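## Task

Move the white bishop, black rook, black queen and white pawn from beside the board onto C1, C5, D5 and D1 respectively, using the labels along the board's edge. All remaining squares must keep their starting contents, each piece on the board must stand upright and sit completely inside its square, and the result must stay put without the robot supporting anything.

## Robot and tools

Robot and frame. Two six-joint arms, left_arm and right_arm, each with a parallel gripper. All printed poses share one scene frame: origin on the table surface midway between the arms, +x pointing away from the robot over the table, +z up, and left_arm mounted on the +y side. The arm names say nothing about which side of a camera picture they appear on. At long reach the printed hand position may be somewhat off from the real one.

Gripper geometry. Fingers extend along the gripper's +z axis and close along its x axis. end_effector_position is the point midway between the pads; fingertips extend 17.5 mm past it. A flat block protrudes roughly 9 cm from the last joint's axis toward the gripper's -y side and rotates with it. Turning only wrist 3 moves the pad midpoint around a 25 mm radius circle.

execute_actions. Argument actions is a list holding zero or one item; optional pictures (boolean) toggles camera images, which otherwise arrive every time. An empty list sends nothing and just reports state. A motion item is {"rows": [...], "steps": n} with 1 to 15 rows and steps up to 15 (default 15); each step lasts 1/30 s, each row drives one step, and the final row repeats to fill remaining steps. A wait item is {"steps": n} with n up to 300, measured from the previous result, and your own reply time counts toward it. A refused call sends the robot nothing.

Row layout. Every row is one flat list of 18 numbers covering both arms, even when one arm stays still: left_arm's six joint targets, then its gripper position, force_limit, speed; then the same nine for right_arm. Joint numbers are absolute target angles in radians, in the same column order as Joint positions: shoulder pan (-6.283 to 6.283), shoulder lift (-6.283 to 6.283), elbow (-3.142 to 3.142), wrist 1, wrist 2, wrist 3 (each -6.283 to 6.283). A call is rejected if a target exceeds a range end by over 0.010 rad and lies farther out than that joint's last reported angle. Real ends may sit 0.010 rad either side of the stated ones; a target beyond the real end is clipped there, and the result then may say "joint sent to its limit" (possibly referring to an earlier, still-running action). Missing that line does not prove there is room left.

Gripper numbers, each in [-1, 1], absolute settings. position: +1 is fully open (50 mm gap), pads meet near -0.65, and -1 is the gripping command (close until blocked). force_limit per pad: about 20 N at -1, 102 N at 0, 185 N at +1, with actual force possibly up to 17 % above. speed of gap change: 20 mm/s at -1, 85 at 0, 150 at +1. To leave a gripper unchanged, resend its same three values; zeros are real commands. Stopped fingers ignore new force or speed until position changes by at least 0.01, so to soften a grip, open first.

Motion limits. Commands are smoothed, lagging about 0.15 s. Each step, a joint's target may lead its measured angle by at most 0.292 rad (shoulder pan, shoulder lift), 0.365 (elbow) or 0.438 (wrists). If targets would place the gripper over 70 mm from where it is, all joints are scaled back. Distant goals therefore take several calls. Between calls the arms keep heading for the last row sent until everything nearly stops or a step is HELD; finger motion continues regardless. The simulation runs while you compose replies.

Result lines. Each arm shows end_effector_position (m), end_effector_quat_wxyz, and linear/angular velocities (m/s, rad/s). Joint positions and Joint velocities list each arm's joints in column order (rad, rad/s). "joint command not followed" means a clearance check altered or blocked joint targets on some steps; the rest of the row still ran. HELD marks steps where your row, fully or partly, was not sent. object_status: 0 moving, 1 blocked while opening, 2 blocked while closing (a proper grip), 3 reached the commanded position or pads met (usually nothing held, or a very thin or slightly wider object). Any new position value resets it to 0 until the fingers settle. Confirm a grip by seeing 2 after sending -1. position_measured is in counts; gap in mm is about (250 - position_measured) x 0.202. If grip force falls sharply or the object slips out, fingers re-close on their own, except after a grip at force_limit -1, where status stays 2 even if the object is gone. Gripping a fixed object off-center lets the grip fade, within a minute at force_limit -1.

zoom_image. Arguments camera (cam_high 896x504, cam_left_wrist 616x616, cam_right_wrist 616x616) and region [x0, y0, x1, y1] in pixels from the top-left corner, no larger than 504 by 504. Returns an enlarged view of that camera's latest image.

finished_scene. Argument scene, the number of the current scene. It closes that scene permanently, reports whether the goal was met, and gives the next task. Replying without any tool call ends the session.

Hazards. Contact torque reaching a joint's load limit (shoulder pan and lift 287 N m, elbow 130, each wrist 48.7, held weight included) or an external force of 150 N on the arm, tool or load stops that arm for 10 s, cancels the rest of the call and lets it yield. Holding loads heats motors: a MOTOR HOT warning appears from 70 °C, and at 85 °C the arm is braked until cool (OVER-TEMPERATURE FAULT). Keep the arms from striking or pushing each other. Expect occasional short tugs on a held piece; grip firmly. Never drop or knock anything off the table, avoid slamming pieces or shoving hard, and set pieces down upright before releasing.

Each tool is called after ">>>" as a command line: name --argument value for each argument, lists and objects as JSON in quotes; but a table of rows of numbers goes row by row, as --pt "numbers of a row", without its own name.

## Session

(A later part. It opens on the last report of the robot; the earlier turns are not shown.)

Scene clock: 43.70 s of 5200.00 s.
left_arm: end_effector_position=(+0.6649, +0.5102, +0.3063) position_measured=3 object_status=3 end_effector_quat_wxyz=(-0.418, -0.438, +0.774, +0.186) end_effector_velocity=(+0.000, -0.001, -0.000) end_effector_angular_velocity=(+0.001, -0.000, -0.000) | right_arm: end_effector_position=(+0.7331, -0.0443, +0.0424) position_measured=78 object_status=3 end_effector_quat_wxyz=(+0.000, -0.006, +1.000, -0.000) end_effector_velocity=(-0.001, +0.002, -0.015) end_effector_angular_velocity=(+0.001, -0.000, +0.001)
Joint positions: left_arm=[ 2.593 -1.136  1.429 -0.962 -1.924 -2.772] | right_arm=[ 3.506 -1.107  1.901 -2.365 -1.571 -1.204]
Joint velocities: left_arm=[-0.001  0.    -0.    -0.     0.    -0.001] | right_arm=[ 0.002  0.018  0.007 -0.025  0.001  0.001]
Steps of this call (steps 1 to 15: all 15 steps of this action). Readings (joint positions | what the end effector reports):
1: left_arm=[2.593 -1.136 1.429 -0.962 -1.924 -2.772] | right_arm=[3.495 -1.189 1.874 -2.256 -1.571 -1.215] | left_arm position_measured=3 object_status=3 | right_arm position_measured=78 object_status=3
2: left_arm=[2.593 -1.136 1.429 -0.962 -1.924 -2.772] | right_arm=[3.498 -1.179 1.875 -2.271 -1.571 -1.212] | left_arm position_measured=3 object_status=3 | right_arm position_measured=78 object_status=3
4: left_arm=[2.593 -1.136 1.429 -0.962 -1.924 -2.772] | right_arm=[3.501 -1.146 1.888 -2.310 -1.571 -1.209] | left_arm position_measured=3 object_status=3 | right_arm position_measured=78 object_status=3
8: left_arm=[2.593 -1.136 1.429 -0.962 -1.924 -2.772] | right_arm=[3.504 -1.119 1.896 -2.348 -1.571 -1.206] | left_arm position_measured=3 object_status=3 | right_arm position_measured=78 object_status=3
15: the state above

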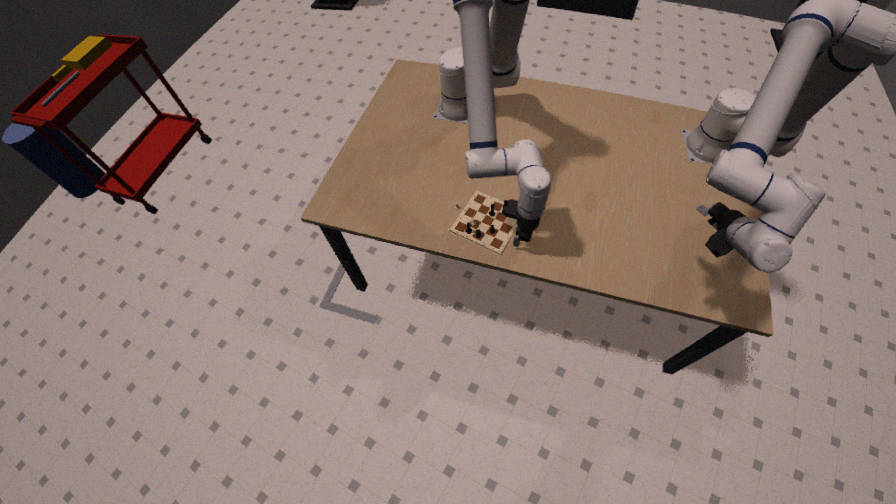

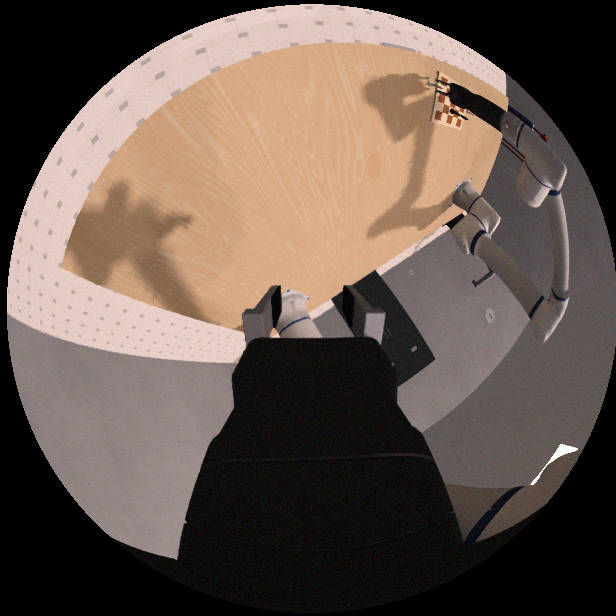

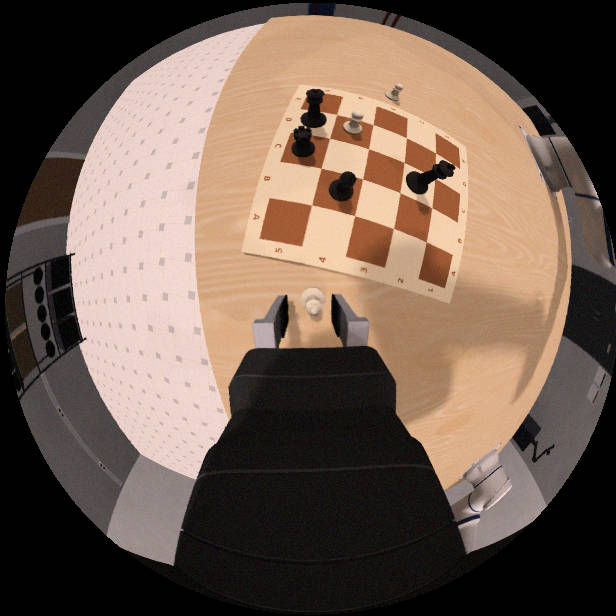

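>>> execute_actions --actions '[{"rows":[[2.593,-1.136,1.429,-0.962,-1.924,-2.772,1,0,0,3.506,-1.109,1.9095,-2.3715,-1.571,-1.204,-1,0.5,-0.2]]}]' --pictures false

>>> execute_actions --actions '[{"rows":[[2.593,-1.136,1.429,-0.962,-1.924,-2.772,1,0,0,3.506,-1.21,1.862,-2.223,-1.571,-1.204,-1,0.5,-0.2]],"steps":12}]' --pictures false

>>> execute_actions --actions '[{"rows":[[2.593,-1.136,1.429,-0.962,-1.924,-2.772,1,0,0,3.424,-1.474,2.2124,-2.3094,-1.571,-1.286,-1,0.5,-0.2]]}]' --pictures false

>>> execute_actions --actions '[{"steps":10}]' --pictures false

>>> execute_actions --actions '[{"rows":[[2.593,-1.136,1.429,-0.962,-1.924,-2.772,1,0,0,3.424,-1.353,2.2657,-2.4837,-1.571,-1.286,-1,0.5,-0.2]]}]'

Scene clock: 51.13 s of 5200.00 s.
left_arm: end_effector_position=(+0.6649, +0.5102, +0.3063) position_measured=3 object_status=3 end_effector_quat_wxyz=(-0.418, -0.438, +0.774, +0.186) end_effector_velocity=(-0.000, -0.000, -0.001) end_effector_angular_velocity=(+0.000, +0.001, -0.001) | right_arm: end_effector_position=(+0.7294, -0.0455, +0.0405) position_measured=209 object_status=0 end_effector_quat_wxyz=(+0.000, -0.006, +1.000, -0.000) end_effector_velocity=(-0.001, -0.000, -0.000) end_effector_angular_velocity=(-0.000, +0.000, -0.001)
Joint positions: left_arm=[ 2.593 -1.136  1.429 -0.962 -1.924 -2.772] | right_arm=[ 3.506 -1.109  1.909 -2.371 -1.571 -1.204]
Joint velocities: left_arm=[-0.001  0.001  0.    -0.     0.    -0.   ] | right_arm=[ 0.    -0.001  0.002 -0.001 -0.     0.001]
Steps of this call (steps 1 to 15: the robot went on to your last target; steps 16 to 90: nothing new was sent; then 3.93 s passed at rest; steps 91 to 105: all 15 steps of this action). Readings (joint positions | what the end effector reports):
91: left_arm=[2.593 -1.136 1.429 -0.962 -1.924 -2.772] | right_arm=[3.506 -1.104 1.902 -2.369 -1.571 -1.204] | left_arm position_measured=3 object_status=3 | right_arm position_measured=81 object_status=0
92: left_arm=[2.593 -1.136 1.429 -0.962 -1.924 -2.772] | right_arm=[3.506 -1.104 1.903 -2.369 -1.571 -1.204] | left_arm position_measured=3 object_status=3 | right_arm position_measured=93 object_status=0
94: left_arm=[2.593 -1.136 1.429 -0.962 -1.924 -2.772] | right_arm=[3.506 -1.106 1.906 -2.370 -1.571 -1.204] | left_arm position_measured=3 object_status=3 | right_arm position_measured=116 object_status=0
98: left_arm=[2.593 -1.136 1.429 -0.962 -1.924 -2.772] | right_arm=[3.506 -1.108 1.908 -2.371 -1.571 -1.204] | left_arm position_measured=3 object_status=3 | right_arm position_measured=164 object_status=0
105: the state above

Scene clock: 51.53 s of 5200.00 s.
left_arm: end_effector_position=(+0.6649, +0.5102, +0.3063) position_measured=3 object_status=3 end_effector_quat_wxyz=(-0.418, -0.438, +0.774, +0.186) end_effector_velocity=(+0.000, -0.000, -0.001) end_effector_angular_velocity=(+0.001, +0.002, +0.000) | right_arm: end_effector_position=(+0.7290, -0.0456, +0.1218) position_measured=209 object_status=2 end_effector_quat_wxyz=(+0.000, -0.006, +1.000, -0.000) end_effector_velocity=(-0.003, -0.001, +0.052) end_effector_angular_velocity=(-0.000, -0.000, -0.000)
Joint positions: left_arm=[ 2.593 -1.136  1.429 -0.962 -1.924 -2.772] | right_arm=[ 3.506 -1.202  1.866 -2.234 -1.571 -1.204]
Joint velocities: left_arm=[-0.     0.001  0.     0.    -0.    -0.001] | right_arm=[ 0.    -0.058 -0.028  0.086 -0.     0.   ]
Steps of this call (steps 1 to 12: all 12 steps of this action). Readings (joint positions | what the end effector reports):
1: left_arm=[2.593 -1.136 1.429 -0.962 -1.924 -2.772] | right_arm=[3.506 -1.109 1.909 -2.371 -1.571 -1.204] | left_arm position_measured=3 object_status=3 | right_arm position_measured=209 object_status=0
2: left_arm=[2.593 -1.136 1.429 -0.962 -1.924 -2.772] | right_arm=[3.506 -1.119 1.906 -2.355 -1.571 -1.204] | left_arm position_measured=3 object_status=3 | right_arm position_measured=209 object_status=0
4: left_arm=[2.593 -1.136 1.429 -0.962 -1.924 -2.772] | right_arm=[3.506 -1.151 1.889 -2.312 -1.571 -1.204] | left_arm position_measured=3 object_status=3 | right_arm position_measured=209 object_status=2
8: left_arm=[2.593 -1.136 1.429 -0.962 -1.924 -2.772] | right_arm=[3.506 -1.189 1.872 -2.255 -1.571 -1.204] | left_arm position_measured=3 object_status=3 | right_arm position_measured=209 object_status=2
12: the state above

Scene clock: 52.03 s of 5200.00 s.
left_arm: end_effector_position=(+0.6649, +0.5102, +0.3063) position_measured=3 object_status=3 end_effector_quat_wxyz=(-0.418, -0.438, +0.774, +0.186) end_effector_velocity=(-0.000, -0.001, -0.001) end_effector_angular_velocity=(-0.000, +0.001, -0.001) | right_arm: end_effector_position=(+0.6029, -0.1442, +0.1294) position_measured=209 object_status=2 end_effector_quat_wxyz=(+0.000, -0.006, +1.000, -0.000) end_effector_velocity=(-0.150, -0.101, -0.010) end_effector_angular_velocity=(+0.001, -0.005, -0.001)
Joint positions: left_arm=[ 2.593 -1.136  1.429 -0.962 -1.924 -2.772] | right_arm=[ 3.435 -1.439  2.168 -2.299 -1.571 -1.275]
Joint velocities: left_arm=[-0.001  0.001  0.001 -0.    -0.     0.001] | right_arm=[-0.081 -0.265  0.34  -0.08  -0.001 -0.081]
Steps of this call (steps 1 to 15: all 15 steps of this action). Readings (joint positions | what the end effector reports):
1: left_arm=[2.593 -1.136 1.429 -0.962 -1.924 -2.772] | right_arm=[3.506 -1.204 1.865 -2.232 -1.571 -1.204] | left_arm position_measured=3 object_status=3 | right_arm position_measured=209 object_status=2
2: left_arm=[2.593 -1.136 1.429 -0.962 -1.924 -2.772] | right_arm=[3.503 -1.215 1.877 -2.233 -1.571 -1.207] | left_arm position_measured=3 object_status=3 | right_arm position_measured=209 object_status=2
4: left_arm=[2.593 -1.136 1.429 -0.962 -1.924 -2.772] | right_arm=[3.491 -1.254 1.928 -2.245 -1.571 -1.219] | left_arm position_measured=3 object_status=3 | right_arm position_measured=209 object_status=2
8: left_arm=[2.593 -1.136 1.429 -0.962 -1.924 -2.772] | right_arm=[3.469 -1.327 2.022 -2.266 -1.571 -1.241] | left_arm position_measured=3 object_status=3 | right_arm position_measured=209 object_status=2
15: the state above

Scene clock: 52.37 s of 5200.00 s.
left_arm: end_effector_position=(+0.6649, +0.5102, +0.3063) position_measured=3 object_status=3 end_effector_quat_wxyz=(-0.418, -0.438, +0.774, +0.186) end_effector_velocity=(+0.001, -0.000, +0.001) end_effector_angular_velocity=(-0.000, -0.003, +0.000) | right_arm: end_effector_position=(+0.5843, -0.1563, +0.1277) position_measured=209 object_status=2 end_effector_quat_wxyz=(+0.000, -0.006, +1.000, -0.000) end_effector_velocity=(-0.012, -0.007, -0.001) end_effector_angular_velocity=(-0.000, +0.000, -0.001)
Joint positions: left_arm=[ 2.593 -1.136  1.429 -0.962 -1.924 -2.772] | right_arm=[ 3.425 -1.471  2.209 -2.309 -1.571 -1.285]
Joint velocities: left_arm=[ 0.    -0.001 -0.002  0.     0.    -0.001] | right_arm=[-0.006 -0.02   0.026 -0.006 -0.    -0.005]
Steps of this call (steps 1 to 10: the robot went on to your last target). Readings (joint positions | what the end effector reports):
1: left_arm=[2.593 -1.136 1.429 -0.962 -1.924 -2.772] | right_arm=[3.432 -1.447 2.178 -2.302 -1.571 -1.278] | left_arm position_measured=3 object_status=3 | right_arm position_measured=209 object_status=2
2: left_arm=[2.593 -1.136 1.429 -0.962 -1.924 -2.772] | right_arm=[3.430 -1.453 2.186 -2.303 -1.571 -1.280] | left_arm position_measured=3 object_status=3 | right_arm position_measured=209 object_status=2
4: left_arm=[2.593 -1.136 1.429 -0.962 -1.924 -2.772] | right_arm=[3.428 -1.462 2.196 -2.306 -1.571 -1.282] | left_arm position_measured=3 object_status=3 | right_arm position_measured=209 object_status=2
8: left_arm=[2.593 -1.136 1.429 -0.962 -1.924 -2.772] | right_arm=[3.425 -1.470 2.207 -2.308 -1.571 -1.285] | left_arm position_measured=3 object_status=3 | right_arm position_measured=209 object_status=2
10: the state above

Scene clock: 52.87 s of 5200.00 s.
left_arm: end_effector_position=(+0.6649, +0.5102, +0.3063) position_measured=3 object_status=3 end_effector_quat_wxyz=(-0.418, -0.438, +0.774, +0.186) end_effector_velocity=(-0.000, -0.000, -0.001) end_effector_angular_velocity=(+0.002, +0.002, -0.000) | right_arm: end_effector_position=(+0.5834, -0.1570, +0.0511) position_measured=209 object_status=2 end_effector_quat_wxyz=(+0.000, -0.006, +1.000, -0.000) end_effector_velocity=(-0.002, -0.001, -0.020) end_effector_angular_velocity=(-0.001, +0.001, +0.000)
Joint positions: left_arm=[ 2.593 -1.136  1.429 -0.962 -1.924 -2.772] | right_arm=[ 3.424 -1.357  2.264 -2.478 -1.571 -1.286]
Joint velocities: left_arm=[-0.001  0.001  0.001 -0.     0.    -0.001] | right_arm=[-0.     0.032  0.014 -0.045 -0.001 -0.001]
Steps of this call (steps 1 to 15: all 15 steps of this action). Readings (joint positions | what the end effector reports):
1: left_arm=[2.593 -1.136 1.429 -0.962 -1.924 -2.772] | right_arm=[3.425 -1.472 2.210 -2.309 -1.571 -1.285] | left_arm position_measured=3 object_status=3 | right_arm position_measured=209 object_status=2
2: left_arm=[2.593 -1.136 1.429 -0.962 -1.924 -2.772] | right_arm=[3.425 -1.463 2.214 -2.325 -1.571 -1.286] | left_arm position_measured=3 object_status=3 | right_arm position_measured=209 object_status=2
4: left_arm=[2.593 -1.136 1.429 -0.962 -1.924 -2.772] | right_arm=[3.424 -1.422 2.235 -2.382 -1.571 -1.286] | left_arm position_measured=3 object_status=3 | right_arm position_measured=209 object_status=2
8: left_arm=[2.593 -1.136 1.429 -0.962 -1.924 -2.772] | right_arm=[3.424 -1.377 2.254 -2.448 -1.571 -1.286] | left_arm position_measured=3 object_status=3 | right_arm position_measured=209 object_status=2
15: the state above

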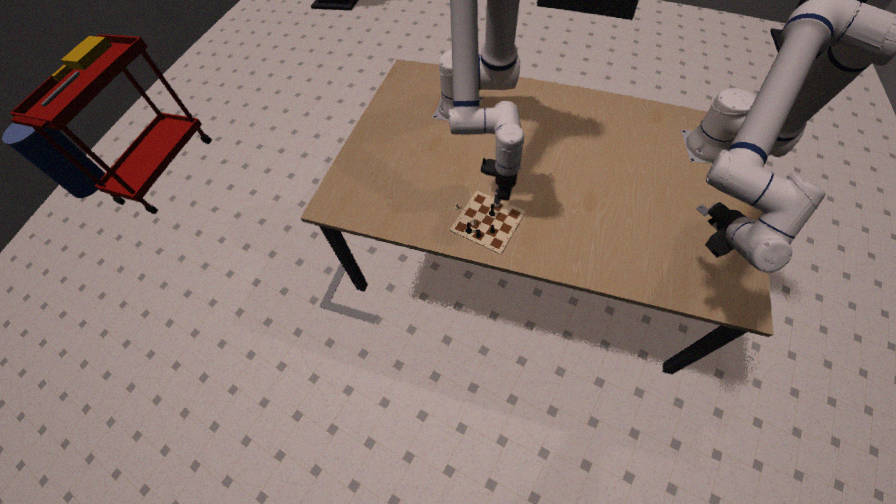

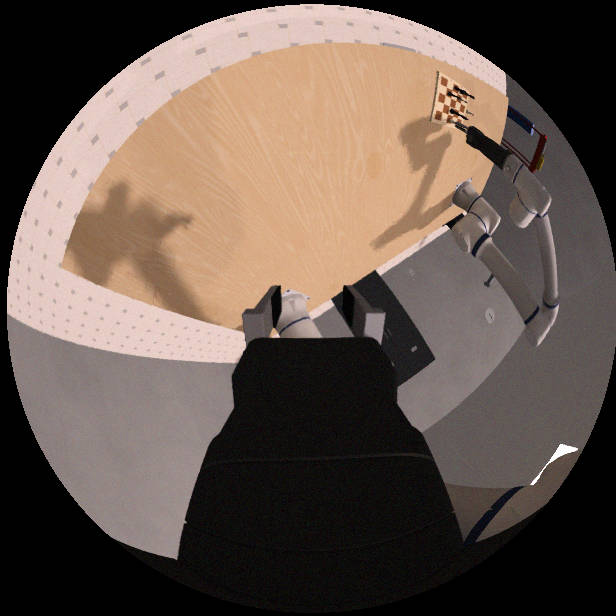

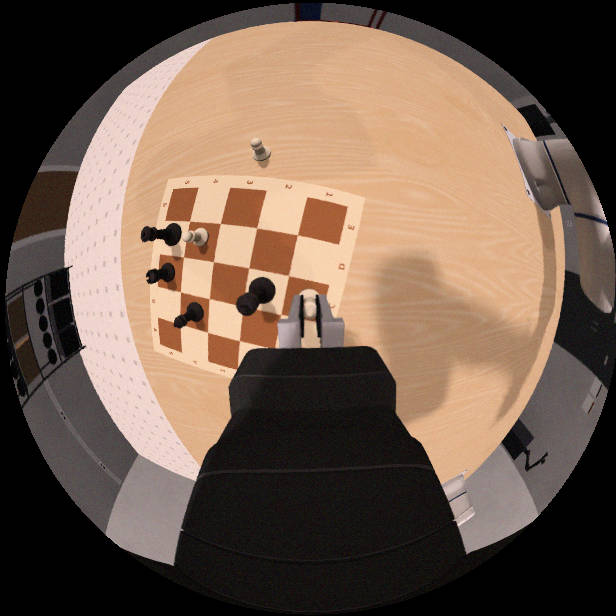

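>>> execute_actions --actions '[{"rows":[[2.593,-1.136,1.429,-0.962,-1.924,-2.772,1,0,0,3.424,-1.345,2.2597,-2.4857,-1.571,-1.286,-1,0.5,-0.2]],"steps":10}]' --pictures false

>>> execute_actions --actions '[{"rows":[[2.593,-1.136,1.429,-0.962,-1.924,-2.772,1,0,0,3.424,-1.345,2.2597,-2.4857,-1.571,-1.286,-0.1,0.5,-0.5]],"steps":10}]' --pictures false

>>> execute_actions --actions '[{"rows":[[2.593,-1.136,1.429,-0.962,-1.924,-2.772,1,0,0,3.424,-1.44,2.22,-2.351,-1.571,-1.286,-0.1,0.5,-0.5]],"steps":12}]' --pictures false

>>> execute_actions --actions '[{"rows":[[2.593,-1.136,1.429,-0.962,-1.924,-2.772,1,0,0,3.1735,-1.465,2.27,-2.376,-1.571,-1.5365,0.5,0.5,0]]}]' --pictures false

>>> execute_actions --actions '[{"rows":[[2.593,-1.136,1.429,-0.962,-1.924,-2.772,1,0,0,3.1735,-1.352,2.3116,-2.5306,-1.571,-1.5365,0.5,0.5,0]]}]'

Scene clock: 61.10 s of 5200.00 s.
left_arm: end_effector_position=(+0.6649, +0.5102, +0.3063) position_measured=3 object_status=3 end_effector_quat_wxyz=(-0.418, -0.438, +0.774, +0.186) end_effector_velocity=(+0.000, +0.001, +0.000) end_effector_angular_velocity=(-0.002, -0.001, -0.000) | right_arm: end_effector_position=(+0.5865, -0.1561, +0.0468) position_measured=209 object_status=2 end_effector_quat_wxyz=(+0.000, -0.006, +1.000, -0.000) end_effector_velocity=(+0.004, +0.001, -0.000) end_effector_angular_velocity=(+0.002, -0.002, +0.000)
Joint positions: left_arm=[ 2.593 -1.136  1.429 -0.962 -1.924 -2.772] | right_arm=[ 3.424 -1.346  2.26  -2.485 -1.571 -1.286]
Joint velocities: left_arm=[ 0.001 -0.    -0.    -0.     0.     0.003] | right_arm=[-0.     0.006 -0.006 -0.002  0.001 -0.   ]
Steps of this call (steps 1 to 15: the robot went on to your last target; steps 16 to 90: nothing new was sent; then 4.90 s passed at rest; steps 91 to 100: all 10 steps of this action). Readings (joint positions | what the end effector reports):
91: left_arm=[2.593 -1.136 1.429 -0.962 -1.924 -2.772] | right_arm=[3.424 -1.353 2.266 -2.484 -1.571 -1.286] | left_arm position_measured=3 object_status=3 | right_arm position_measured=209 object_status=2
92: left_arm=[2.593 -1.136 1.429 -0.962 -1.924 -2.772] | right_arm=[3.424 -1.352 2.265 -2.484 -1.571 -1.286] | left_arm position_measured=3 object_status=3 | right_arm position_measured=209 object_status=2
94: left_arm=[2.593 -1.136 1.429 -0.962 -1.924 -2.772] | right_arm=[3.424 -1.349 2.263 -2.485 -1.571 -1.286] | left_arm position_measured=3 object_status=3 | right_arm position_measured=209 object_status=2
98: left_arm=[2.593 -1.136 1.429 -0.962 -1.924 -2.772] | right_arm=[3.424 -1.346 2.261 -2.485 -1.571 -1.286] | left_arm position_measured=3 object_status=3 | right_arm position_measured=209 object_status=2
100: the state above

Scene clock: 61.43 s of 5200.00 s.
left_arm: end_effector_position=(+0.6649, +0.5102, +0.3063) position_measured=3 object_status=3 end_effector_quat_wxyz=(-0.418, -0.438, +0.774, +0.186) end_effector_velocity=(-0.000, +0.000, -0.001) end_effector_angular_velocity=(+0.000, +0.002, -0.000) | right_arm: end_effector_position=(+0.5868, -0.1560, +0.0467) position_measured=167 object_status=0 end_effector_quat_wxyz=(+0.000, -0.006, +1.000, -0.000) end_effector_velocity=(+0.001, +0.000, +0.001) end_effector_angular_velocity=(+0.001, -0.002, -0.001)
Joint positions: left_arm=[ 2.593 -1.136  1.429 -0.962 -1.924 -2.772] | right_arm=[ 3.424 -1.345  2.26  -2.486 -1.571 -1.286]
Joint velocities: left_arm=[ 0.     0.001  0.001  0.    -0.     0.   ] | right_arm=[-0.    -0.001 -0.001 -0.     0.     0.001]
Steps of this call (steps 1 to 10: all 10 steps of this action). Readings (joint positions | what the end effector reports):
1: left_arm=[2.593 -1.136 1.429 -0.962 -1.924 -2.772] | right_arm=[3.424 -1.346 2.260 -2.486 -1.571 -1.286] | left_arm position_measured=3 object_status=3 | right_arm position_measured=207 object_status=0
2: left_arm=[2.593 -1.136 1.429 -0.962 -1.924 -2.772] | right_arm=[3.424 -1.345 2.260 -2.486 -1.571 -1.286] | left_arm position_measured=3 object_status=3 | right_arm position_measured=199 object_status=0
4: left_arm=[2.593 -1.136 1.429 -0.962 -1.924 -2.772] | right_arm=[3.424 -1.345 2.260 -2.486 -1.571 -1.286] | left_arm position_measured=3 object_status=3 | right_arm position_measured=182 object_status=0
8: left_arm=[2.593 -1.136 1.429 -0.962 -1.924 -2.772] | right_arm=[3.424 -1.345 2.260 -2.486 -1.571 -1.286] | left_arm position_measured=3 object_status=3 | right_arm position_measured=167 object_status=0
10: the state above

Scene clock: 61.83 s of 5200.00 s.
left_arm: end_effector_position=(+0.6649, +0.5102, +0.3063) position_measured=3 object_status=3 end_effector_quat_wxyz=(-0.418, -0.438, +0.774, +0.186) end_effector_velocity=(+0.000, -0.000, +0.000) end_effector_angular_velocity=(+0.000, -0.001, +0.001) | right_arm: end_effector_position=(+0.5872, -0.1559, +0.1037) position_measured=167 object_status=3 end_effector_quat_wxyz=(+0.000, -0.006, +1.000, -0.000) end_effector_velocity=(-0.000, +0.000, +0.032) end_effector_angular_velocity=(+0.001, -0.002, +0.002)
Joint positions: left_arm=[ 2.593 -1.136  1.429 -0.962 -1.924 -2.772] | right_arm=[ 3.424 -1.434  2.223 -2.36  -1.571 -1.286]
Joint velocities: left_arm=[-0.    -0.    -0.001  0.    -0.    -0.001] | right_arm=[ 0.    -0.048 -0.022  0.068  0.    -0.001]
Steps of this call (steps 1 to 12: all 12 steps of this action). Readings (joint positions | what the end effector reports):
1: left_arm=[2.593 -1.136 1.429 -0.962 -1.924 -2.772] | right_arm=[3.424 -1.345 2.260 -2.485 -1.571 -1.286] | left_arm position_measured=3 object_status=3 | right_arm position_measured=167 object_status=0
2: left_arm=[2.593 -1.136 1.429 -0.962 -1.924 -2.772] | right_arm=[3.424 -1.355 2.256 -2.470 -1.571 -1.286] | left_arm position_measured=3 object_status=3 | right_arm position_measured=167 object_status=3
4: left_arm=[2.593 -1.136 1.429 -0.962 -1.924 -2.772] | right_arm=[3.424 -1.390 2.240 -2.422 -1.571 -1.286] | left_arm position_measured=3 object_status=3 | right_arm position_measured=167 object_status=3
8: left_arm=[2.593 -1.136 1.429 -0.962 -1.924 -2.772] | right_arm=[3.424 -1.422 2.227 -2.376 -1.571 -1.286] | left_arm position_measured=3 object_status=3 | right_arm position_measured=167 object_status=3
12: the state above

Scene clock: 62.33 s of 5200.00 s.
left_arm: end_effector_position=(+0.6649, +0.5102, +0.3063) position_measured=3 object_status=3 end_effector_quat_wxyz=(-0.418, -0.438, +0.774, +0.186) end_effector_velocity=(-0.000, +0.001, -0.001) end_effector_angular_velocity=(+0.000, +0.002, +0.000) | right_arm: end_effector_position=(+0.6288, -0.2870, +0.1001) position_measured=78 object_status=3 end_effector_quat_wxyz=(+0.000, -0.006, +1.000, -0.000) end_effector_velocity=(+0.018, -0.087, -0.002) end_effector_angular_velocity=(-0.000, -0.003, +0.001)
Joint positions: left_arm=[ 2.593 -1.136  1.429 -0.962 -1.924 -2.772] | right_arm=[ 3.193 -1.463  2.266 -2.374 -1.571 -1.517]
Joint velocities: left_arm=[0.001 0.001 0.    0.    0.    0.001] | right_arm=[-0.15  -0.019  0.028 -0.012 -0.001 -0.151]
Steps of this call (steps 1 to 15: all 15 steps of this action). Readings (joint positions | what the end effector reports):
1: left_arm=[2.593 -1.136 1.429 -0.962 -1.924 -2.772] | right_arm=[3.424 -1.435 2.222 -2.358 -1.571 -1.286] | left_arm position_measured=3 object_status=3 | right_arm position_measured=164 object_status=0
2: left_arm=[2.593 -1.136 1.429 -0.962 -1.924 -2.772] | right_arm=[3.414 -1.437 2.223 -2.358 -1.571 -1.297] | left_arm position_measured=3 object_status=3 | right_arm position_measured=150 object_status=0
4: left_arm=[2.593 -1.136 1.429 -0.962 -1.924 -2.772] | right_arm=[3.370 -1.442 2.232 -2.361 -1.571 -1.340] | left_arm position_measured=3 object_status=3 | right_arm position_measured=122 object_status=0
8: left_arm=[2.593 -1.136 1.429 -0.962 -1.924 -2.772] | right_arm=[3.287 -1.452 2.248 -2.367 -1.571 -1.423] | left_arm position_measured=3 object_status=3 | right_arm position_measured=78 object_status=0
15: the state above

Scene clock: 62.83 s of 5200.00 s.
left_arm: end_effector_position=(+0.6649, +0.5102, +0.3063) position_measured=3 object_status=3 end_effector_quat_wxyz=(-0.418, -0.438, +0.774, +0.186) end_effector_velocity=(+0.000, -0.000, +0.001) end_effector_angular_velocity=(-0.001, -0.002, -0.001) | right_arm: end_effector_position=(+0.6315, -0.2981, +0.0346) position_measured=78 object_status=3 end_effector_quat_wxyz=(+0.000, -0.006, +1.000, -0.000) end_effector_velocity=(-0.001, -0.002, -0.018) end_effector_angular_velocity=(+0.001, +0.003, -0.001)
Joint positions: left_arm=[ 2.593 -1.136  1.429 -0.962 -1.924 -2.772] | right_arm=[ 3.174 -1.356  2.31  -2.526 -1.571 -1.536]
Joint velocities: left_arm=[ 0.    -0.    -0.001 -0.     0.     0.001] | right_arm=[-0.003  0.03   0.01  -0.038  0.001 -0.003]
Steps of this call (steps 1 to 15: all 15 steps of this action). Readings (joint positions | what the end effector reports):
1: left_arm=[2.593 -1.136 1.429 -0.962 -1.924 -2.772] | right_arm=[3.189 -1.463 2.267 -2.375 -1.571 -1.521] | left_arm position_measured=3 object_status=3 | right_arm position_measured=78 object_status=3
2: left_arm=[2.593 -1.136 1.429 -0.962 -1.924 -2.772] | right_arm=[3.185 -1.454 2.271 -2.391 -1.571 -1.525] | left_arm position_measured=3 object_status=3 | right_arm position_measured=78 object_status=3
4: left_arm=[2.593 -1.136 1.429 -0.962 -1.924 -2.772] | right_arm=[3.180 -1.413 2.289 -2.446 -1.571 -1.529] | left_arm position_measured=3 object_status=3 | right_arm position_measured=78 object_status=3
8: left_arm=[2.593 -1.136 1.429 -0.962 -1.924 -2.772] | right_arm=[3.176 -1.373 2.303 -2.501 -1.571 -1.534] | left_arm position_measured=3 object_status=3 | right_arm position_measured=78 object_status=3
15: the state above

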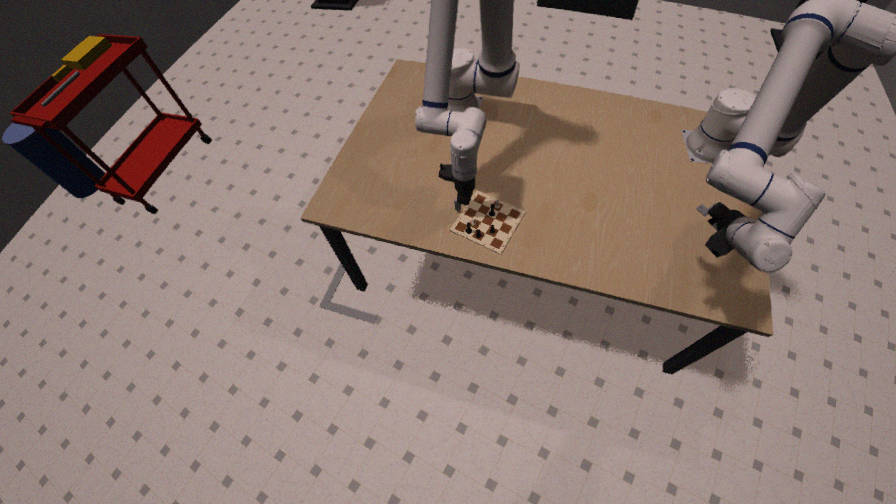

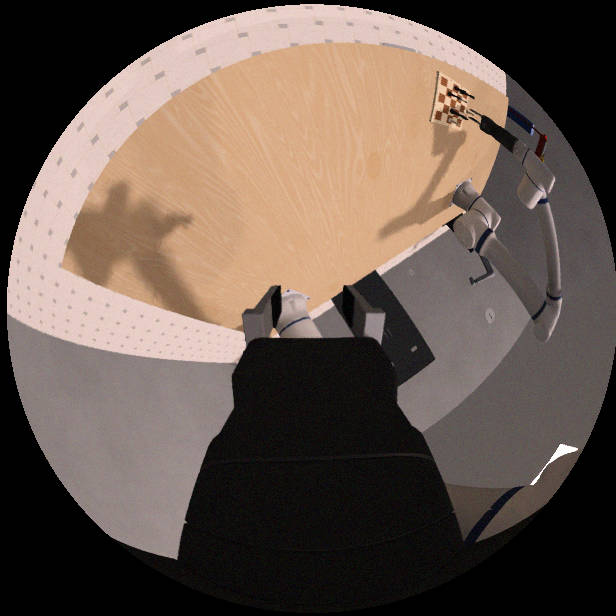

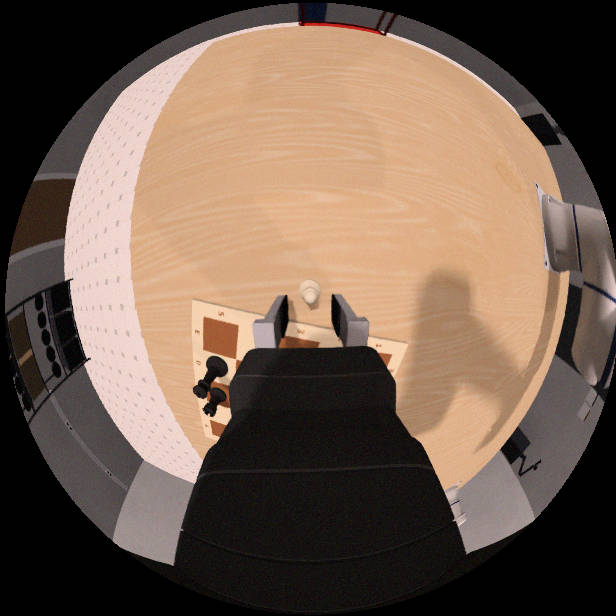

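Need y −0.011.

>>> execute_actions --actions '[{"rows":[[2.593,-1.136,1.429,-0.962,-1.924,-2.772,1,0,0,3.154,-1.3575,2.3186,-2.532,-1.571,-1.556,0.5,0.5,0]],"steps":10}]' --pictures false

>>> execute_actions --actions '[{"rows":[[2.593,-1.136,1.429,-0.962,-1.924,-2.772,1,0,0,3.154,-1.3575,2.3186,-2.532,-1.571,-1.556,-1,0.5,0]]}]' --pictures false

>>> execute_actions --actions '[{"rows":[[2.593,-1.136,1.429,-0.962,-1.924,-2.772,1,0,0,3.154,-1.43,2.294,-2.435,-1.571,-1.556,-1,0.5,0]],"steps":8}]' --pictures false

>>> execute_actions --actions '[{"rows":[[2.593,-1.136,1.429,-0.962,-1.924,-2.772,1,0,0,3.364,-1.43,2.294,-2.435,-1.571,-1.346,-1,0.5,0]]}]' --pictures false

>>> execute_actions --actions '[{"rows":[[2.593,-1.136,1.429,-0.962,-1.924,-2.772,1,0,0,3.364,-1.369,2.315,-2.517,-1.571,-1.346,-1,0.5,0]]}]'

Scene clock: 70.33 s of 5200.00 s.
left_arm: end_effector_position=(+0.6649, +0.5102, +0.3063) position_measured=3 object_status=3 end_effector_quat_wxyz=(-0.418, -0.438, +0.774, +0.186) end_effector_velocity=(+0.000, +0.000, +0.000) end_effector_angular_velocity=(-0.001, -0.000, -0.001) | right_arm: end_effector_position=(+0.6312, -0.3084, +0.0326) position_measured=78 object_status=3 end_effector_quat_wxyz=(+0.000, -0.006, +1.000, -0.000) end_effector_velocity=(+0.000, -0.009, +0.000) end_effector_angular_velocity=(-0.001, -0.000, +0.000)
Joint positions: left_arm=[ 2.593 -1.136  1.429 -0.962 -1.924 -2.772] | right_arm=[ 3.156 -1.357  2.318 -2.532 -1.571 -1.554]
Joint velocities: left_arm=[-0.    -0.    -0.     0.     0.001  0.001] | right_arm=[-0.015 -0.004  0.005 -0.001 -0.001 -0.016]
Steps of this call (steps 1 to 15: the robot went on to your last target; steps 16 to 90: nothing new was sent; then 4.17 s passed at rest; steps 91 to 100: all 10 steps of this action). Readings (joint positions | what the end effector reports):
91: left_arm=[2.593 -1.136 1.429 -0.962 -1.924 -2.772] | right_arm=[3.173 -1.352 2.312 -2.531 -1.571 -1.537] | left_arm position_measured=3 object_status=3 | right_arm position_measured=78 object_status=3
92: left_arm=[2.593 -1.136 1.429 -0.962 -1.924 -2.772] | right_arm=[3.170 -1.353 2.313 -2.531 -1.571 -1.540] | left_arm position_measured=3 object_status=3 | right_arm position_measured=78 object_status=3
94: left_arm=[2.593 -1.136 1.429 -0.962 -1.924 -2.772] | right_arm=[3.164 -1.354 2.315 -2.531 -1.571 -1.546] | left_arm position_measured=3 object_status=3 | right_arm position_measured=78 object_status=3
98: left_arm=[2.593 -1.136 1.429 -0.962 -1.924 -2.772] | right_arm=[3.157 -1.356 2.317 -2.532 -1.571 -1.553] | left_arm position_measured=3 object_status=3 | right_arm position_measured=78 object_status=3
100: the state above

Scene clock: 70.83 s of 5200.00 s.
left_arm: end_effector_position=(+0.6649, +0.5102, +0.3063) position_measured=3 object_status=3 end_effector_quat_wxyz=(-0.418, -0.438, +0.774, +0.186) end_effector_velocity=(-0.001, +0.001, +0.000) end_effector_angular_velocity=(+0.001, +0.001, +0.001) | right_arm: end_effector_position=(+0.6312, -0.3096, +0.0327) position_measured=215 object_status=0 end_effector_quat_wxyz=(+0.000, -0.006, +1.000, -0.000) end_effector_velocity=(-0.000, -0.000, -0.001) end_effector_angular_velocity=(-0.000, +0.001, -0.000)
Joint positions: left_arm=[ 2.593 -1.136  1.429 -0.962 -1.924 -2.772] | right_arm=[ 3.154 -1.357  2.319 -2.532 -1.571 -1.556]
Joint velocities: left_arm=[ 0.001 -0.001  0.001  0.001  0.    -0.001] | right_arm=[-0.     0.001  0.     0.    -0.    -0.   ]
Steps of this call (steps 1 to 15: all 15 steps of this action). Readings (joint positions | what the end effector reports):
1: left_arm=[2.593 -1.136 1.429 -0.962 -1.924 -2.772] | right_arm=[3.156 -1.357 2.318 -2.532 -1.571 -1.554] | left_arm position_measured=3 object_status=3 | right_arm position_measured=81 object_status=0
2: left_arm=[2.593 -1.136 1.429 -0.962 -1.924 -2.772] | right_arm=[3.155 -1.357 2.318 -2.532 -1.571 -1.555] | left_arm position_measured=3 object_status=3 | right_arm position_measured=95 object_status=0
4: left_arm=[2.593 -1.136 1.429 -0.962 -1.924 -2.772] | right_arm=[3.155 -1.357 2.318 -2.532 -1.571 -1.555] | left_arm position_measured=3 object_status=3 | right_arm position_measured=123 object_status=0
8: left_arm=[2.593 -1.136 1.429 -0.962 -1.924 -2.772] | right_arm=[3.154 -1.357 2.319 -2.532 -1.571 -1.556] | left_arm position_measured=3 object_status=3 | right_arm position_measured=180 object_status=0
15: the state above

Scene clock: 71.10 s of 5200.00 s.
left_arm: end_effector_position=(+0.6649, +0.5102, +0.3063) position_measured=3 object_status=3 end_effector_quat_wxyz=(-0.418, -0.438, +0.774, +0.186) end_effector_velocity=(+0.001, +0.000, +0.000) end_effector_angular_velocity=(-0.000, -0.001, +0.000) | right_arm: end_effector_position=(+0.6315, -0.3096, +0.0670) position_measured=215 object_status=2 end_effector_quat_wxyz=(+0.000, -0.006, +1.000, -0.000) end_effector_velocity=(-0.003, +0.000, +0.056) end_effector_angular_velocity=(+0.000, +0.003, +0.001)
Joint positions: left_arm=[ 2.593 -1.136  1.429 -0.962 -1.924 -2.772] | right_arm=[ 3.154 -1.417  2.298 -2.452 -1.571 -1.556]
Joint velocities: left_arm=[ 0.     0.    -0.001 -0.     0.    -0.   ] | right_arm=[ 0.    -0.097 -0.032  0.132  0.    -0.   ]
Steps of this call (steps 1 to 8: all 8 steps of this action). Readings (joint positions | what the end effector reports):
1: left_arm=[2.593 -1.136 1.429 -0.962 -1.924 -2.772] | right_arm=[3.154 -1.358 2.319 -2.532 -1.571 -1.556] | left_arm position_measured=3 object_status=3 | right_arm position_measured=215 object_status=0
2: left_arm=[2.593 -1.136 1.429 -0.962 -1.924 -2.772] | right_arm=[3.154 -1.368 2.316 -2.518 -1.571 -1.556] | left_arm position_measured=3 object_status=3 | right_arm position_measured=215 object_status=2
4: left_arm=[2.593 -1.136 1.429 -0.962 -1.924 -2.772] | right_arm=[3.154 -1.394 2.306 -2.484 -1.571 -1.556] | left_arm position_measured=3 object_status=3 | right_arm position_measured=215 object_status=2
8: the state above

Scene clock: 71.60 s of 5200.00 s.
left_arm: end_effector_position=(+0.6649, +0.5102, +0.3063) position_measured=3 object_status=3 end_effector_quat_wxyz=(-0.418, -0.438, +0.774, +0.186) end_effector_velocity=(-0.000, -0.000, -0.000) end_effector_angular_velocity=(-0.000, +0.002, -0.001) | right_arm: end_effector_position=(+0.5822, -0.2011, +0.0741) position_measured=215 object_status=2 end_effector_quat_wxyz=(+0.000, -0.006, +1.000, -0.000) end_effector_velocity=(-0.028, +0.048, +0.001) end_effector_angular_velocity=(+0.000, +0.002, +0.001)
Joint positions: left_arm=[ 2.593 -1.136  1.429 -0.962 -1.924 -2.772] | right_arm=[ 3.352 -1.429  2.294 -2.436 -1.571 -1.358]
Joint velocities: left_arm=[-0.     0.001  0.     0.001 -0.     0.001] | right_arm=[ 0.092 -0.002 -0.001  0.005  0.001  0.091]
Steps of this call (steps 1 to 15: all 15 steps of this action). Readings (joint positions | what the end effector reports):
1: left_arm=[2.593 -1.136 1.429 -0.962 -1.924 -2.772] | right_arm=[3.154 -1.420 2.297 -2.448 -1.571 -1.556] | left_arm position_measured=3 object_status=3 | right_arm position_measured=215 object_status=2
2: left_arm=[2.593 -1.136 1.429 -0.962 -1.924 -2.772] | right_arm=[3.164 -1.422 2.297 -2.446 -1.571 -1.545] | left_arm position_measured=3 object_status=3 | right_arm position_measured=215 object_status=2
4: left_arm=[2.593 -1.136 1.429 -0.962 -1.924 -2.772] | right_arm=[3.208 -1.423 2.296 -2.444 -1.571 -1.502] | left_arm position_measured=3 object_status=3 | right_arm position_measured=215 object_status=2
8: left_arm=[2.593 -1.136 1.429 -0.962 -1.924 -2.772] | right_arm=[3.290 -1.427 2.295 -2.439 -1.571 -1.420] | left_arm position_measured=3 object_status=3 | right_arm position_measured=215 object_status=2
15: the state above

Scene clock: 72.10 s of 5200.00 s.
left_arm: end_effector_position=(+0.6649, +0.5102, +0.3063) position_measured=3 object_status=3 end_effector_quat_wxyz=(-0.418, -0.438, +0.774, +0.186) end_effector_velocity=(+0.000, -0.001, +0.001) end_effector_angular_velocity=(-0.000, -0.002, -0.001) | right_arm: end_effector_position=(+0.5788, -0.1950, +0.0401) position_measured=215 object_status=2 end_effector_quat_wxyz=(+0.000, -0.006, +1.000, -0.000) end_effector_velocity=(-0.001, +0.001, -0.008) end_effector_angular_velocity=(+0.001, +0.000, +0.000)
Joint positions: left_arm=[ 2.593 -1.136  1.429 -0.962 -1.924 -2.772] | right_arm=[ 3.364 -1.371  2.314 -2.515 -1.571 -1.346]
Joint velocities: left_arm=[-0.001 -0.001 -0.001  0.001 -0.    -0.   ] | right_arm=[ 0.002  0.014  0.004 -0.018  0.001  0.002]
Steps of this call (steps 1 to 15: all 15 steps of this action). Readings (joint positions | what the end effector reports):
1: left_arm=[2.593 -1.136 1.429 -0.962 -1.924 -2.772] | right_arm=[3.355 -1.429 2.294 -2.436 -1.571 -1.355] | left_arm position_measured=3 object_status=3 | right_arm position_measured=215 object_status=2
2: left_arm=[2.593 -1.136 1.429 -0.962 -1.924 -2.772] | right_arm=[3.357 -1.421 2.296 -2.449 -1.571 -1.353] | left_arm position_measured=3 object_status=3 | right_arm position_measured=215 object_status=2
4: left_arm=[2.593 -1.136 1.429 -0.962 -1.924 -2.772] | right_arm=[3.360 -1.399 2.305 -2.477 -1.571 -1.350] | left_arm position_measured=3 object_status=3 | right_arm position_measured=215 object_status=2
8: left_arm=[2.593 -1.136 1.429 -0.962 -1.924 -2.772] | right_arm=[3.362 -1.380 2.311 -2.503 -1.571 -1.348] | left_arm position_measured=3 object_status=3 | right_arm position_measured=215 object_status=2
15: the state above

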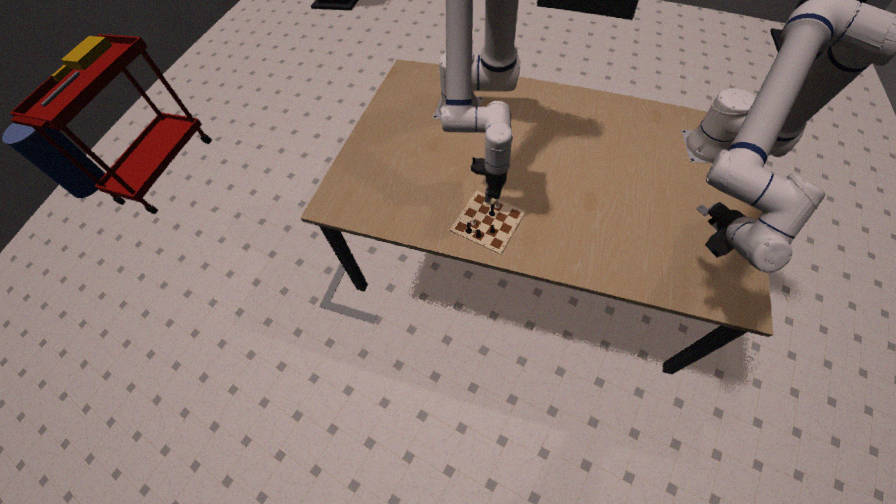

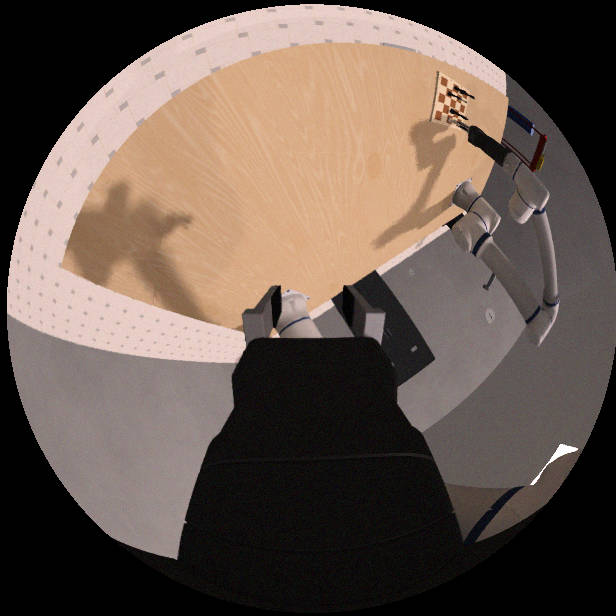

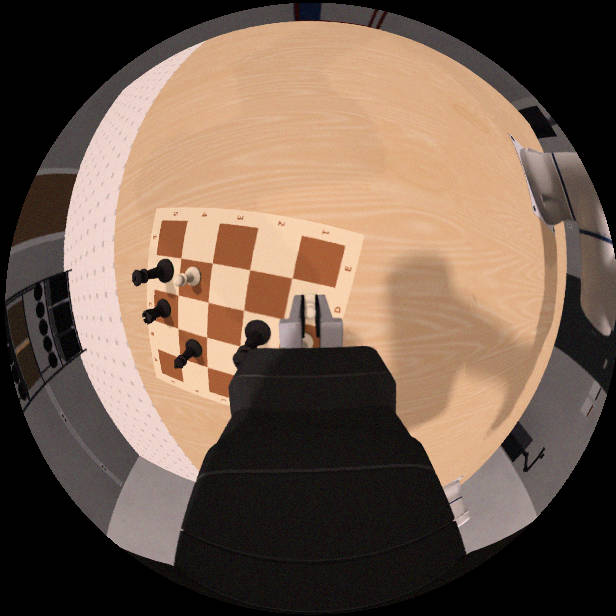

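>>> execute_actions --actions '[{"rows":[[2.593,-1.136,1.429,-0.962,-1.924,-2.772,1,0,0,3.364,-1.369,2.315,-2.517,-1.571,-1.346,-0.1,0.5,-0.5]],"steps":10}]' --pictures false

>>> execute_actions --actions '[{"rows":[[2.593,-1.136,1.429,-0.962,-1.924,-2.772,1,0,0,3.364,-1.47,2.277,-2.378,-1.571,-1.346,-0.1,0.5,-0.5]],"steps":10}]' --pictures false

>>> execute_actions --actions '[{"rows":[[2.593,-1.136,1.429,-0.962,-1.924,-2.772,1,0,0,3.5,-1.5,2.15,-2.22,-1.571,-1.21,-0.1,0.5,-0.5]]}]'

>>> zoom_image --camera "cam_right_wrist" --region '[170,140,370,340]'

Scene clock: 76.77 s of 5200.00 s.
left_arm: end_effector_position=(+0.6649, +0.5102, +0.3063) position_measured=3 object_status=3 end_effector_quat_wxyz=(-0.418, -0.438, +0.774, +0.186) end_effector_velocity=(-0.001, +0.001, -0.001) end_effector_angular_velocity=(+0.000, +0.002, +0.001) | right_arm: end_effector_position=(+0.5787, -0.1949, +0.0391) position_measured=167 object_status=0 end_effector_quat_wxyz=(+0.000, -0.006, +1.000, -0.000) end_effector_velocity=(+0.000, +0.001, +0.000) end_effector_angular_velocity=(+0.002, +0.000, -0.001)
Joint positions: left_arm=[ 2.593 -1.136  1.429 -0.962 -1.924 -2.772] | right_arm=[ 3.364 -1.369  2.315 -2.517 -1.571 -1.346]
Joint velocities: left_arm=[ 0.001  0.     0.002 -0.    -0.     0.   ] | right_arm=[ 0.     0.001 -0.001  0.     0.001  0.001]
Steps of this call (steps 1 to 15: the robot went on to your last target; steps 16 to 90: nothing new was sent; then 1.33 s passed at rest; steps 91 to 100: all 10 steps of this action). Readings (joint positions | what the end effector reports):
91: left_arm=[2.593 -1.136 1.429 -0.962 -1.924 -2.772] | right_arm=[3.364 -1.369 2.315 -2.517 -1.571 -1.346] | left_arm position_measured=3 object_status=3 | right_arm position_measured=213 object_status=0
92: left_arm=[2.593 -1.136 1.429 -0.962 -1.924 -2.772] | right_arm=[3.364 -1.369 2.315 -2.517 -1.571 -1.346] | left_arm position_measured=3 object_status=3 | right_arm position_measured=204 object_status=0
94: left_arm=[2.593 -1.136 1.429 -0.962 -1.924 -2.772] | right_arm=[3.364 -1.369 2.315 -2.517 -1.571 -1.346] | left_arm position_measured=3 object_status=3 | right_arm position_measured=187 object_status=0
98: left_arm=[2.593 -1.136 1.429 -0.962 -1.924 -2.772] | right_arm=[3.364 -1.369 2.315 -2.517 -1.571 -1.346] | left_arm position_measured=3 object_status=3 | right_arm position_measured=167 object_status=0
100: the state above

Scene clock: 77.10 s of 5200.00 s.
left_arm: end_effector_position=(+0.6649, +0.5102, +0.3063) position_measured=3 object_status=3 end_effector_quat_wxyz=(-0.418, -0.438, +0.774, +0.186) end_effector_velocity=(+0.001, +0.000, +0.002) end_effector_angular_velocity=(-0.001, -0.004, +0.001) | right_arm: end_effector_position=(+0.5786, -0.1949, +0.0923) position_measured=167 object_status=3 end_effector_quat_wxyz=(+0.000, -0.006, +1.000, -0.000) end_effector_velocity=(-0.003, -0.001, +0.052) end_effector_angular_velocity=(-0.000, +0.001, -0.000)
Joint positions: left_arm=[ 2.593 -1.136  1.429 -0.962 -1.924 -2.772] | right_arm=[ 3.364 -1.459  2.281 -2.394 -1.571 -1.346]
Joint velocities: left_arm=[ 0.001 -0.002 -0.002 -0.    -0.    -0.001] | right_arm=[ 0.    -0.086 -0.032  0.12  -0.     0.   ]
Steps of this call (steps 1 to 10: all 10 steps of this action). Readings (joint positions | what the end effector reports):
1: left_arm=[2.593 -1.136 1.429 -0.962 -1.924 -2.772] | right_arm=[3.364 -1.369 2.315 -2.517 -1.571 -1.346] | left_arm position_measured=3 object_status=3 | right_arm position_measured=167 object_status=0
2: left_arm=[2.593 -1.136 1.429 -0.962 -1.924 -2.772] | right_arm=[3.364 -1.379 2.312 -2.502 -1.571 -1.346] | left_arm position_measured=3 object_status=3 | right_arm position_measured=167 object_status=0
4: left_arm=[2.593 -1.136 1.429 -0.962 -1.924 -2.772] | right_arm=[3.364 -1.417 2.297 -2.452 -1.571 -1.346] | left_arm position_measured=3 object_status=3 | right_arm position_measured=167 object_status=3
8: left_arm=[2.593 -1.136 1.429 -0.962 -1.924 -2.772] | right_arm=[3.364 -1.451 2.284 -2.404 -1.571 -1.346] | left_arm position_measured=3 object_status=3 | right_arm position_measured=167 object_status=3
10: the state above

Scene clock: 77.60 s of 5200.00 s.
left_arm: end_effector_position=(+0.6649, +0.5102, +0.3063) position_measured=3 object_status=3 end_effector_quat_wxyz=(-0.418, -0.438, +0.774, +0.186) end_effector_velocity=(-0.000, -0.000, +0.001) end_effector_angular_velocity=(-0.001, -0.002, -0.001) | right_arm: end_effector_position=(+0.5709, -0.1164, +0.1640) position_measured=167 object_status=3 end_effector_quat_wxyz=(-0.000, -0.006, +1.000, -0.000) end_effector_velocity=(-0.006, +0.028, +0.027) end_effector_angular_velocity=(-0.000, -0.001, +0.000)
Joint positions: left_arm=[ 2.593 -1.136  1.429 -0.962 -1.924 -2.772] | right_arm=[ 3.494 -1.498  2.156 -2.227 -1.571 -1.216]
Joint velocities: left_arm=[-0.    -0.001 -0.    -0.     0.     0.001] | right_arm=[ 0.046 -0.013 -0.045  0.057 -0.     0.046]
Steps of this call (steps 1 to 15: all 15 steps of this action). Readings (joint positions | what the end effector reports):
1: left_arm=[2.593 -1.136 1.429 -0.962 -1.924 -2.772] | right_arm=[3.364 -1.461 2.280 -2.390 -1.571 -1.346] | left_arm position_measured=3 object_status=3 | right_arm position_measured=167 object_status=3
2: left_arm=[2.593 -1.136 1.429 -0.962 -1.924 -2.772] | right_arm=[3.374 -1.465 2.270 -2.375 -1.571 -1.335] | left_arm position_measured=3 object_status=3 | right_arm position_measured=167 object_status=3
4: left_arm=[2.593 -1.136 1.429 -0.962 -1.924 -2.772] | right_arm=[3.408 -1.474 2.237 -2.335 -1.571 -1.302] | left_arm position_measured=3 object_status=3 | right_arm position_measured=167 object_status=3
8: left_arm=[2.593 -1.136 1.429 -0.962 -1.924 -2.772] | right_arm=[3.463 -1.490 2.185 -2.266 -1.571 -1.247] | left_arm position_measured=3 object_status=3 | right_arm position_measured=167 object_status=3
15: the state above

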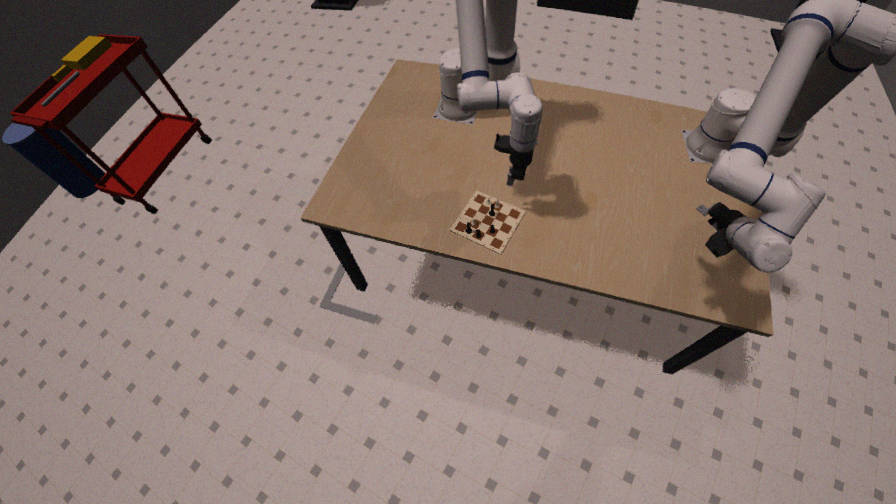

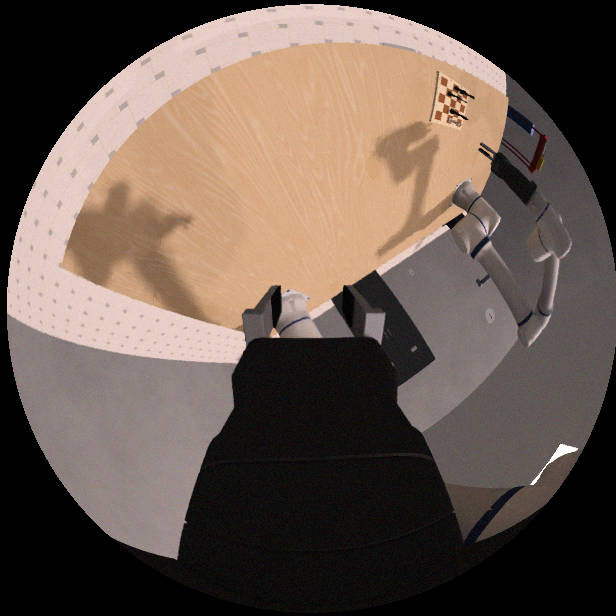

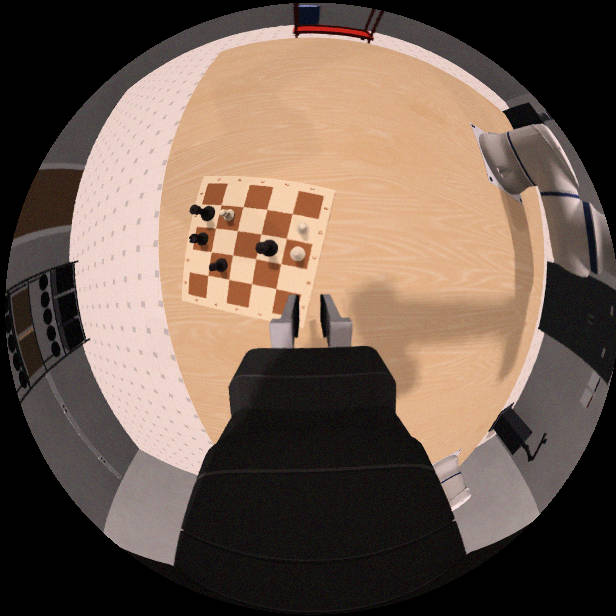

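Region (170, 140, 370, 340) of cam_right_wrist's 616x616 image, scaled by 2.520, with more detail than that image has.

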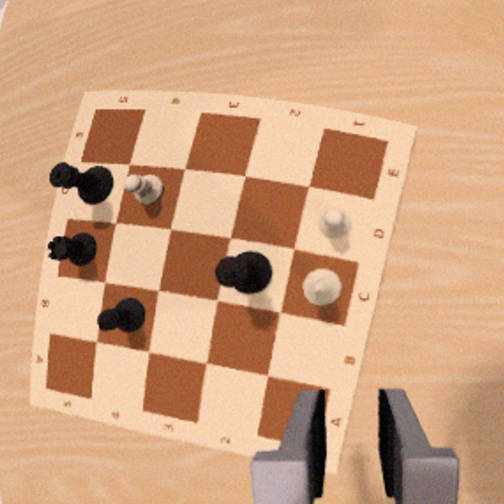

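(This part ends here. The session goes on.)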